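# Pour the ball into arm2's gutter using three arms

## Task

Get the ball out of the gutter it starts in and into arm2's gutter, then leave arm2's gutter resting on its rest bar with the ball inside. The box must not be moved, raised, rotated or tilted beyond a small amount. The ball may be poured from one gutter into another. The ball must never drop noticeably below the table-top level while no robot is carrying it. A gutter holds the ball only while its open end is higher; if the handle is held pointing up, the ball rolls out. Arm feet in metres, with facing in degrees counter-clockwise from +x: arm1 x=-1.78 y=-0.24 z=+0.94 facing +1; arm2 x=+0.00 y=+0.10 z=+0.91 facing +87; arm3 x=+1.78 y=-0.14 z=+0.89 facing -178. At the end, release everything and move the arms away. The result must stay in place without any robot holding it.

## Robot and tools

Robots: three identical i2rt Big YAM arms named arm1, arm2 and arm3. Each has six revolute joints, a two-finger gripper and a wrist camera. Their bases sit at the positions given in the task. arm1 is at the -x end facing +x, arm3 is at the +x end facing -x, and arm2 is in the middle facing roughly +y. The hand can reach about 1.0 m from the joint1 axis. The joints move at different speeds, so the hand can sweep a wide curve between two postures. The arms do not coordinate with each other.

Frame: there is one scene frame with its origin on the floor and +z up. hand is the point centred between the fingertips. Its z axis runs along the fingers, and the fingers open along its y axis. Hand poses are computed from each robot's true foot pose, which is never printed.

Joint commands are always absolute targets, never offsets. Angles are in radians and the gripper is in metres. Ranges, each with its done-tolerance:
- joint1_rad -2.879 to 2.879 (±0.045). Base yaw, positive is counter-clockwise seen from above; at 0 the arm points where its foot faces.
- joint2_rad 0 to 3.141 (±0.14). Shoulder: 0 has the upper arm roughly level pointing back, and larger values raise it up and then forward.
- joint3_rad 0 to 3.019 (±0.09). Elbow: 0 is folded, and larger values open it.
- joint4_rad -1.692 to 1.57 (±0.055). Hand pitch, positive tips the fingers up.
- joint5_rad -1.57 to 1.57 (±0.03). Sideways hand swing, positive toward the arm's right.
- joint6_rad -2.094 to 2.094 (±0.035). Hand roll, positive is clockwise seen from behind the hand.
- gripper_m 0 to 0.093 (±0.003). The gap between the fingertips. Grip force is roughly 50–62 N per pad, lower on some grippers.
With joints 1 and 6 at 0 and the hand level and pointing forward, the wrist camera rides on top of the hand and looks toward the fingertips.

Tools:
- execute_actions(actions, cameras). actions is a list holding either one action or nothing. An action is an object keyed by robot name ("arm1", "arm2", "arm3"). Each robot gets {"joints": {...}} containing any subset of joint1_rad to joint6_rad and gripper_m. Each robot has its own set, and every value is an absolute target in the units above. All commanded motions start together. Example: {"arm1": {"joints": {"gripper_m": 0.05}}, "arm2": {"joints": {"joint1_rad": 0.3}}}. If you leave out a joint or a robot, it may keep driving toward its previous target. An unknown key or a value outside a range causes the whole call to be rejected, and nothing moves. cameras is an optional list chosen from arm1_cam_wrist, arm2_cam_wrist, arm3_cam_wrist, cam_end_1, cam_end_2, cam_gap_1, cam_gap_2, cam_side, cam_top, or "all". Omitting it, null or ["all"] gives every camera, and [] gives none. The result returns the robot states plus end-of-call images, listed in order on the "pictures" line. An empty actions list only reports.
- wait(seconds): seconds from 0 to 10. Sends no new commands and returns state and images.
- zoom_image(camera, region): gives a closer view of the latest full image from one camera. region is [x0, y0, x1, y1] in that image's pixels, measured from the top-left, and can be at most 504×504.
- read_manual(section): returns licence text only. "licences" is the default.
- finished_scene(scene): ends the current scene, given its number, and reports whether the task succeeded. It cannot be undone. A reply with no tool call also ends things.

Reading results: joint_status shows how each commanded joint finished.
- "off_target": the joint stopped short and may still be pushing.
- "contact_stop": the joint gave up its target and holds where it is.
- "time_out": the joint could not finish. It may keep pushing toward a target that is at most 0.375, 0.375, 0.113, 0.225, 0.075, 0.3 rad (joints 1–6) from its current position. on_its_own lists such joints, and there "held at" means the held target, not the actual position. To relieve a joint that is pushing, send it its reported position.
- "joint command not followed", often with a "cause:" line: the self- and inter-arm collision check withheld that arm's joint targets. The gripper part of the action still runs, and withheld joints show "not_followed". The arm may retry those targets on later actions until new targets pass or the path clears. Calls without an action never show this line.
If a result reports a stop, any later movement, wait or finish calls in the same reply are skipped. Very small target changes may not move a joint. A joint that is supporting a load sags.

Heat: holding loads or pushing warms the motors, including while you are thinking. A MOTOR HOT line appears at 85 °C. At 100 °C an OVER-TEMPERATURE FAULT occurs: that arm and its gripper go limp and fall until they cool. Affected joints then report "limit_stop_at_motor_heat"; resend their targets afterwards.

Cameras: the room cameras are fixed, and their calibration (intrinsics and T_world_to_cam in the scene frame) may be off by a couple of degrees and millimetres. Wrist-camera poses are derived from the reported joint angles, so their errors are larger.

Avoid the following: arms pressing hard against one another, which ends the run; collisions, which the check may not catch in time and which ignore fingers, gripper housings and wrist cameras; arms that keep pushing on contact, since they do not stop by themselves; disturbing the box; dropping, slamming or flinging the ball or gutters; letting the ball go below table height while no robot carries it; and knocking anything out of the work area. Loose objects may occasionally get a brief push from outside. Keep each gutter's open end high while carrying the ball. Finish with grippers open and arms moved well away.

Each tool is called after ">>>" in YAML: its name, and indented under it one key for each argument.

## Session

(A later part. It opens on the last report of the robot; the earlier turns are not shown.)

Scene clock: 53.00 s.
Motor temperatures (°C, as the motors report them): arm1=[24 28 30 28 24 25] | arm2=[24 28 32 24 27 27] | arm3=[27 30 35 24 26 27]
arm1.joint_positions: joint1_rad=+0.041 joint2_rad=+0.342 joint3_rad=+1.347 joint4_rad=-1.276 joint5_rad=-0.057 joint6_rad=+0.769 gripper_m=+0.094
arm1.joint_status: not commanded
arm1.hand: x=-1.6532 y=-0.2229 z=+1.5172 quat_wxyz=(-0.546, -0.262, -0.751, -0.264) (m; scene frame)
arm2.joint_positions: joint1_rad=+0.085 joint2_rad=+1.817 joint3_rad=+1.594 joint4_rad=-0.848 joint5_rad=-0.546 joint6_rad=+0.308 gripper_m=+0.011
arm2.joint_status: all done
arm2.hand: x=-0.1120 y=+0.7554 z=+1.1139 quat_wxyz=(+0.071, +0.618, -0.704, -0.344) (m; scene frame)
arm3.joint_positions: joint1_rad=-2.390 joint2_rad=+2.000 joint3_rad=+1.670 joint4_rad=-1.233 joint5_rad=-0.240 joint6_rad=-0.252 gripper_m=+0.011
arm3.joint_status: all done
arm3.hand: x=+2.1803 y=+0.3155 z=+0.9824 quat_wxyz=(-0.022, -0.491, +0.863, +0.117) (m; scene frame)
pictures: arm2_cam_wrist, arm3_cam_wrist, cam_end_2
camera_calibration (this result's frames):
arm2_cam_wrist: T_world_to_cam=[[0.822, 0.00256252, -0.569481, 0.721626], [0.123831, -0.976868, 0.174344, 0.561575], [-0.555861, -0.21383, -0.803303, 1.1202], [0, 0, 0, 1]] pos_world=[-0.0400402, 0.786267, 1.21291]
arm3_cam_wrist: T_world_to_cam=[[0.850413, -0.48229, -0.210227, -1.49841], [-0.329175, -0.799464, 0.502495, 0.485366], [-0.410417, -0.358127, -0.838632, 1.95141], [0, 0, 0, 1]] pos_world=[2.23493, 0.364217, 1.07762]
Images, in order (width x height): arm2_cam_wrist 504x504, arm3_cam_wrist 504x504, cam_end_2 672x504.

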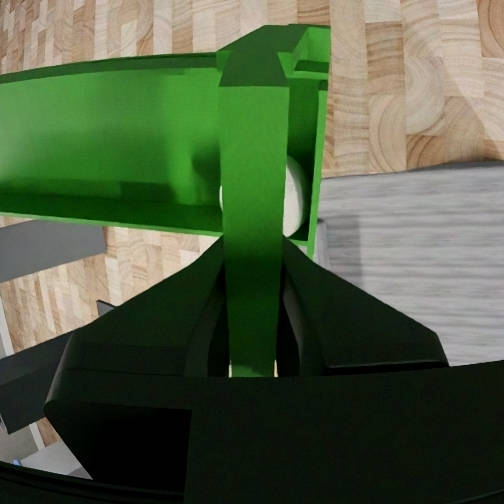

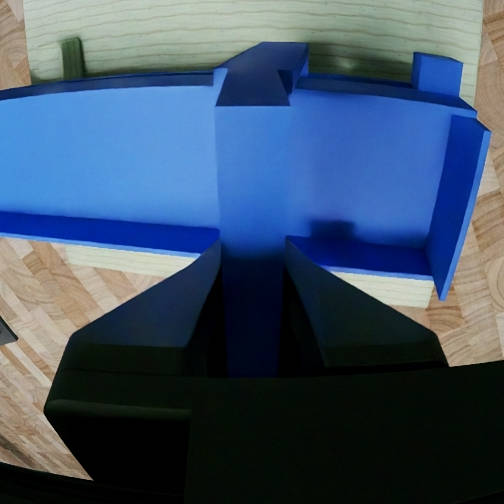

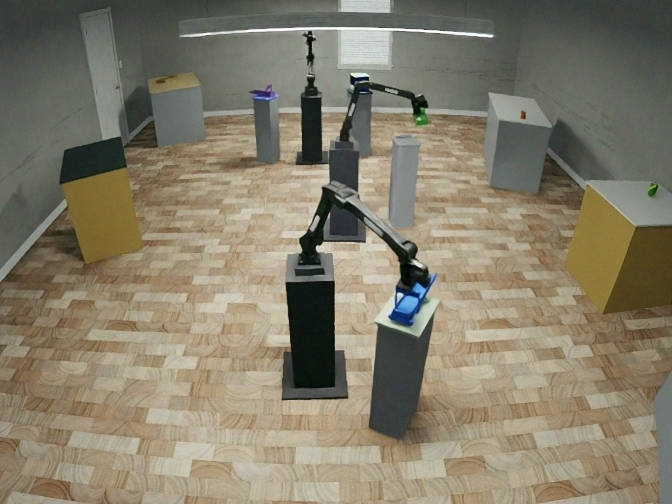

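>>> execute_actions:
  actions:
    - {"arm3":{"joints":{"joint3_rad":1.638,"joint4_rad":-1.185}},"arm2":{"joints":{"joint1_rad":0.066,"joint4_rad":-1.35,"joint5_rad":-0.29,"joint6_rad":-0.13}}}
  cameras: ["arm2_cam_wrist","arm3_cam_wrist"]

Scene clock: 54.77 s.
Motor temperatures (°C, as the motors report them): arm1=[24 28 30 28 24 25] | arm2=[24 28 32 24 27 27] | arm3=[27 30 35 24 26 27]
arm1.joint_positions: joint1_rad=+0.041 joint2_rad=+0.342 joint3_rad=+1.347 joint4_rad=-1.276 joint5_rad=-0.057 joint6_rad=+0.769 gripper_m=+0.094
arm1.joint_status: not commanded
arm1.hand: x=-1.6532 y=-0.2229 z=+1.5172 quat_wxyz=(-0.546, -0.262, -0.751, -0.264) (m; scene frame)
arm2.joint_positions: joint1_rad=+0.079 joint2_rad=+1.817 joint3_rad=+1.594 joint4_rad=-1.336 joint5_rad=-0.288 joint6_rad=-0.118 gripper_m=+0.011
arm2.joint_status: all done
arm2.hand: x=-0.0648 y=+0.6541 z=+1.0691 quat_wxyz=(+0.088, +0.750, -0.647, -0.108) (m; scene frame)
arm3.joint_positions: joint1_rad=-2.390 joint2_rad=+1.995 joint3_rad=+1.630 joint4_rad=-1.194 joint5_rad=-0.240 joint6_rad=-0.252 gripper_m=+0.011
arm3.joint_status: all done
arm3.hand: x=+2.1768 y=+0.3121 z=+0.9705 quat_wxyz=(-0.020, -0.491, +0.863, +0.118) (m; scene frame)
pictures: arm2_cam_wrist, arm3_cam_wrist
camera_calibration (this result's frames):
arm2_cam_wrist: T_world_to_cam=[[0.950898, 0.151333, -0.269983, 0.248406], [0.276436, -0.807584, 0.520952, -0.00674256], [-0.139197, -0.570005, -0.809765, 1.3557], [0, 0, 0, 1]] pos_world=[-0.045636, 0.729718, 1.16838]
arm3_cam_wrist: T_world_to_cam=[[0.850985, -0.48172, -0.209213, -1.50205], [-0.330527, -0.80081, 0.499454, 0.493746], [-0.408137, -0.355878, -0.840699, 1.93514], [0, 0, 0, 1]] pos_world=[2.23122, 0.360505, 1.06602]
Images, in order (width x height): arm2_cam_wrist 504x504, arm3_cam_wrist 504x504.

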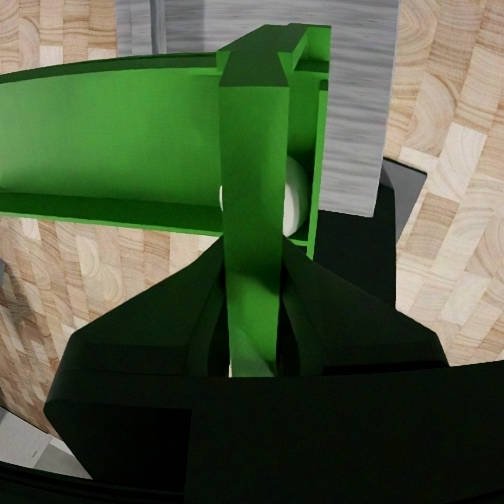

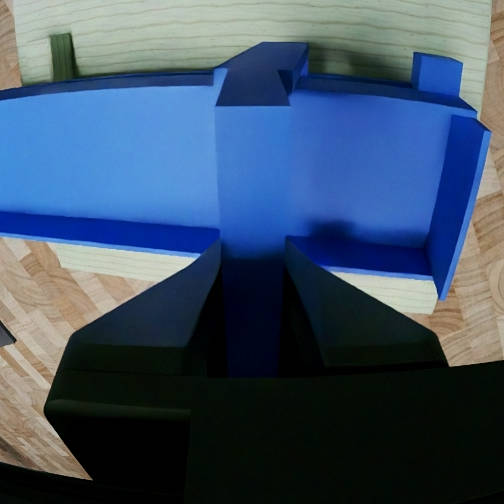

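>>> execute_actions:
  actions:
    - {"arm3":{"joints":{"joint3_rad":1.615}},"arm2":{"joints":{"joint2_rad":1.91,"joint3_rad":1.55,"joint4_rad":-1.17,"joint5_rad":-0.268}}}
  cameras: ["arm2_cam_wrist"]

Scene clock: 56.23 s.
Motor temperatures (°C, as the motors report them): arm1=[24 28 30 28 24 25] | arm2=[24 28 32 24 27 27] | arm3=[27 30 34 24 26 27]
arm1.joint_positions: joint1_rad=+0.041 joint2_rad=+0.342 joint3_rad=+1.347 joint4_rad=-1.276 joint5_rad=-0.057 joint6_rad=+0.769 gripper_m=+0.094
arm1.joint_status: not commanded
arm1.hand: x=-1.6532 y=-0.2229 z=+1.5172 quat_wxyz=(-0.546, -0.262, -0.751, -0.264) (m; scene frame)
arm2.joint_positions: joint1_rad=+0.079 joint2_rad=+1.932 joint3_rad=+1.539 joint4_rad=-1.183 joint5_rad=-0.266 joint6_rad=-0.120 gripper_m=+0.011
arm2.joint_status: all done
arm2.hand: x=-0.0607 y=+0.6701 z=+0.9860 quat_wxyz=(+0.086, +0.751, -0.648, -0.094) (m; scene frame)
arm3.joint_positions: joint1_rad=-2.390 joint2_rad=+1.995 joint3_rad=+1.611 joint4_rad=-1.192 joint5_rad=-0.242 joint6_rad=-0.252 gripper_m=+0.011
arm3.joint_status: all done
arm3.hand: x=+2.1720 y=+0.3076 z=+0.9642 quat_wxyz=(-0.028, -0.490, +0.863, +0.116) (m; scene frame)
pictures: arm2_cam_wrist
camera_calibration (this result's frames):
arm2_cam_wrist: T_world_to_cam=[[0.956548, 0.148688, -0.250813, 0.202925], [0.26568, -0.798859, 0.539665, 0.0233754], [-0.120122, -0.582852, -0.803651, 1.30181], [0, 0, 0, 1]] pos_world=[-0.0439416, 0.747263, 1.08448]
Images, in order (width x height): arm2_cam_wrist 504x504.

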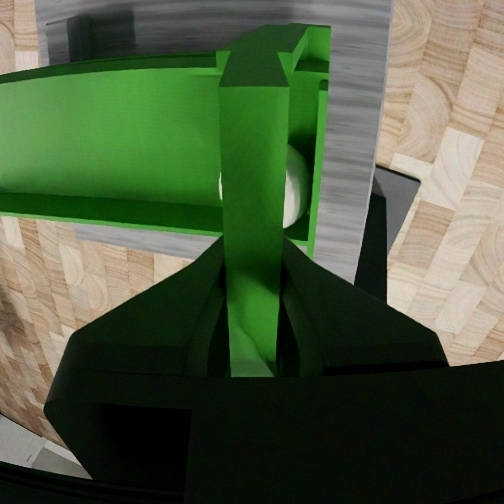

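>>> execute_actions:
  actions:
    - {"arm3":{"joints":{"gripper_m":0.06}},"arm2":{"joints":{"joint2_rad":1.93,"joint3_rad":1.513,"joint4_rad":-1.14}}}
  cameras: ["arm2_cam_wrist","arm3_cam_wrist"]

Scene clock: 57.10 s.
Motor temperatures (°C, as the motors report them): arm1=[24 28 30 28 24 25] | arm2=[24 28 32 24 27 27] | arm3=[27 30 34 24 26 27]
arm1.joint_positions: joint1_rad=+0.041 joint2_rad=+0.342 joint3_rad=+1.347 joint4_rad=-1.276 joint5_rad=-0.057 joint6_rad=+0.769 gripper_m=+0.094
arm1.joint_status: not commanded
arm1.hand: x=-1.6532 y=-0.2229 z=+1.5172 quat_wxyz=(-0.546, -0.262, -0.751, -0.264) (m; scene frame)
arm2.joint_positions: joint1_rad=+0.079 joint2_rad=+1.932 joint3_rad=+1.511 joint4_rad=-1.155 joint5_rad=-0.266 joint6_rad=-0.120 gripper_m=+0.011
arm2.joint_status: all done
arm2.hand: x=-0.0605 y=+0.6659 z=+0.9761 quat_wxyz=(+0.086, +0.751, -0.648, -0.094) (m; scene frame)
arm3.joint_positions: joint1_rad=-2.389 joint2_rad=+1.985 joint3_rad=+1.611 joint4_rad=-1.192 joint5_rad=-0.242 joint6_rad=-0.252 gripper_m=+0.060
arm3.joint_status: all done
arm3.hand: x=+2.1721 y=+0.3083 z=+0.9699 quat_wxyz=(-0.023, -0.491, +0.863, +0.118) (m; scene frame)
pictures: arm2_cam_wrist, arm3_cam_wrist
camera_calibration (this result's frames):
arm2_cam_wrist: T_world_to_cam=[[0.956548, 0.148688, -0.250813, 0.200865], [0.26568, -0.798859, 0.539665, 0.0253012], [-0.120122, -0.582852, -0.803651, 1.2914], [0, 0, 0, 1]] pos_world=[-0.0437326, 0.743042, 1.07456]
arm3_cam_wrist: T_world_to_cam=[[0.849929, -0.481932, -0.212983, -1.49399], [-0.327215, -0.799607, 0.503547, 0.477931], [-0.412978, -0.358288, -0.837305, 1.93926], [0, 0, 0, 1]] pos_world=[2.22705, 0.356969, 1.0649]
Images, in order (width x height): arm2_cam_wrist 504x504, arm3_cam_wrist 504x504.

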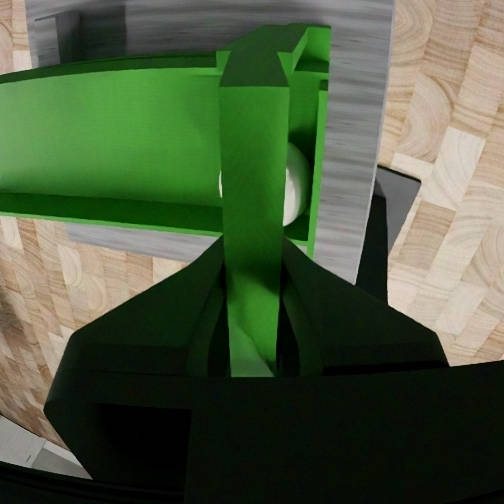

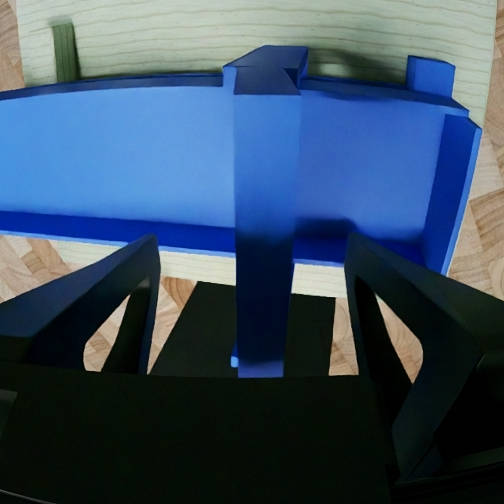

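>>> execute_actions:
  actions:
    - {"arm3":{"joints":{"joint2_rad":1.6}},"arm2":{"joints":{"gripper_m":0.07}}}
  cameras: ["arm2_cam_wrist"]

>>> execute_actions:
  actions:
    - {"arm3":{"joints":{"joint2_rad":1.2}},"arm2":{"joints":{"joint2_rad":1.25}}}
  cameras: ["arm2_cam_wrist","arm3_cam_wrist","cam_side","cam_end_2"]

Scene clock: 58.87 s.
Motor temperatures (°C, as the motors report them): arm1=[24 28 30 28 24 25] | arm2=[24 28 32 24 27 27] | arm3=[27 30 34 24 26 27]
arm1.joint_positions: joint1_rad=+0.041 joint2_rad=+0.342 joint3_rad=+1.347 joint4_rad=-1.276 joint5_rad=-0.057 joint6_rad=+0.769 gripper_m=+0.094
arm1.joint_status: not commanded
arm1.hand: x=-1.6532 y=-0.2229 z=+1.5172 quat_wxyz=(-0.546, -0.262, -0.751, -0.264) (m; scene frame)
arm2.joint_positions: joint1_rad=+0.079 joint2_rad=+1.932 joint3_rad=+1.511 joint4_rad=-1.155 joint5_rad=-0.267 joint6_rad=-0.120 gripper_m=+0.070
arm2.joint_status: all done
arm2.hand: x=-0.0606 y=+0.6659 z=+0.9761 quat_wxyz=(+0.087, +0.751, -0.648, -0.095) (m; scene frame)
arm3.joint_positions: joint1_rad=-2.389 joint2_rad=+1.598 joint3_rad=+1.608 joint4_rad=-1.192 joint5_rad=-0.244 joint6_rad=-0.252 gripper_m=+0.060
arm3.joint_status: all done
arm3.hand: x=+2.1557 y=+0.2930 z=+1.1878 quat_wxyz=(+0.159, -0.502, +0.834, +0.165) (m; scene frame)
pictures: arm2_cam_wrist
camera_calibration (this result's frames):
arm2_cam_wrist: T_world_to_cam=[[0.956357, 0.148682, -0.251545, 0.201702], [0.266091, -0.798848, 0.539479, 0.025514], [-0.120736, -0.582868, -0.803547, 1.29128], [0, 0, 0, 1]] pos_world=[-0.0437842, 0.74304, 1.07458]
Images, in order (width x height): arm2_cam_wrist 504x504.

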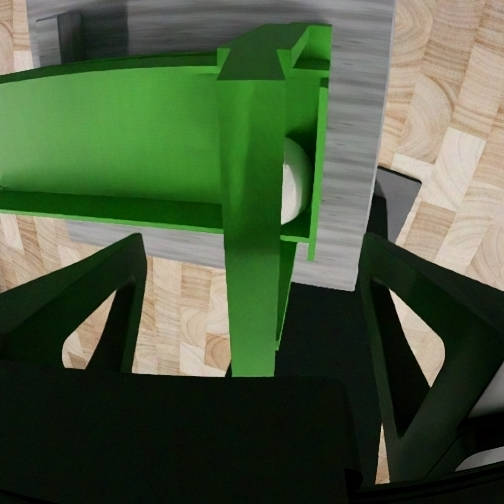

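Scene clock: 60.60 s.
Motor temperatures (°C, as the motors report them): arm1=[24 28 30 28 24 25] | arm2=[24 28 32 24 27 27] | arm3=[27 30 34 24 26 27]
arm1.joint_positions: joint1_rad=+0.041 joint2_rad=+0.342 joint3_rad=+1.347 joint4_rad=-1.276 joint5_rad=-0.057 joint6_rad=+0.769 gripper_m=+0.094
arm1.joint_status: not commanded
arm1.hand: x=-1.6532 y=-0.2229 z=+1.5172 quat_wxyz=(-0.546, -0.262, -0.751, -0.264) (m; scene frame)
arm2.joint_positions: joint1_rad=+0.079 joint2_rad=+1.249 joint3_rad=+1.506 joint4_rad=-1.152 joint5_rad=-0.267 joint6_rad=-0.120 gripper_m=+0.070
arm2.joint_status: all done
arm2.hand: x=-0.0619 y=+0.5837 z=+1.3320 quat_wxyz=(-0.163, +0.738, -0.576, -0.312) (m; scene frame)
arm3.joint_positions: joint1_rad=-2.389 joint2_rad=+1.201 joint3_rad=+1.611 joint4_rad=-1.192 joint5_rad=-0.244 joint6_rad=-0.252 gripper_m=+0.060
arm3.joint_status: all done
arm3.hand: x=+2.0800 y=+0.2187 z=+1.3892 quat_wxyz=(+0.344, -0.493, +0.772, +0.208) (m; scene frame)
pictures: arm2_cam_wrist, arm3_cam_wrist, cam_end_2, cam_side
camera_calibration (this result's frames):
arm2_cam_wrist: T_world_to_cam=[[0.951394, 0.285354, -0.115856, 0.043824], [0.276404, -0.957055, -0.0874434, 0.696274], [-0.135833, 0.0511699, -0.989409, 1.40571], [0, 0, 0, 1]] pos_world=[-0.0432044, 0.581937, 1.45678]
arm3_cam_wrist: T_world_to_cam=[[0.902898, -0.428356, 0.0358745, -1.83718], [-0.412972, -0.887569, -0.204147, 1.34575], [0.119288, 0.169508, -0.978283, 1.19353], [0, 0, 0, 1]] pos_world=[2.07217, 0.20517, 1.50825]
Images, in order (width x height): arm2_cam_wrist 504x504, arm3_cam_wrist 504x504, cam_end_2 672x504, cam_side 672x504.

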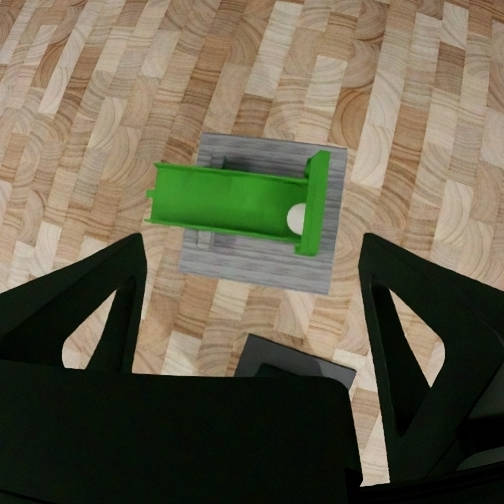

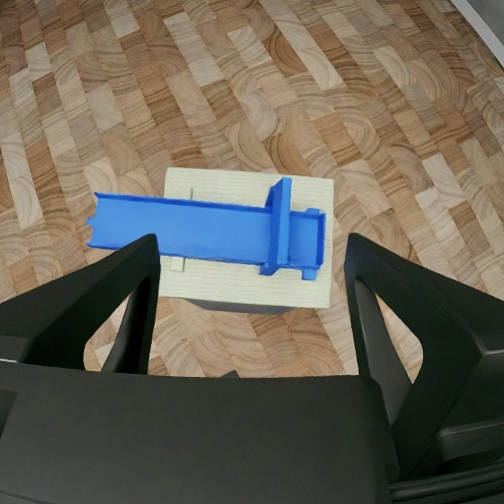

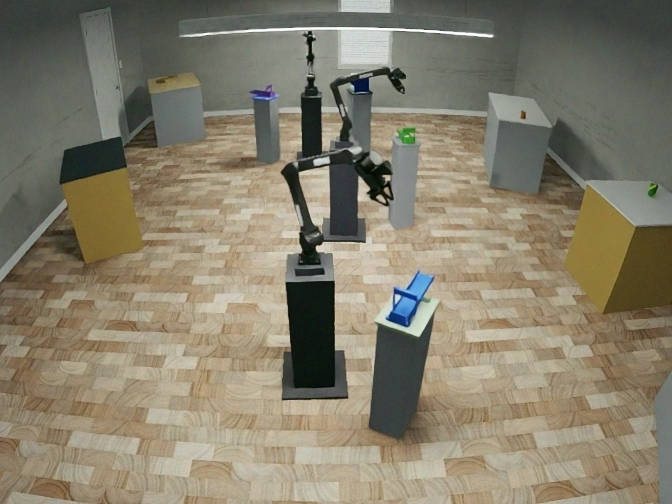

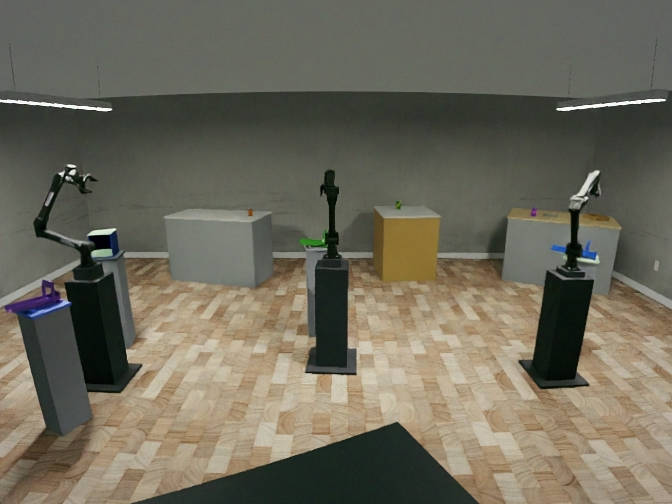

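>>> finished_scene:
  scene: 1

The scene is finished: the task was done.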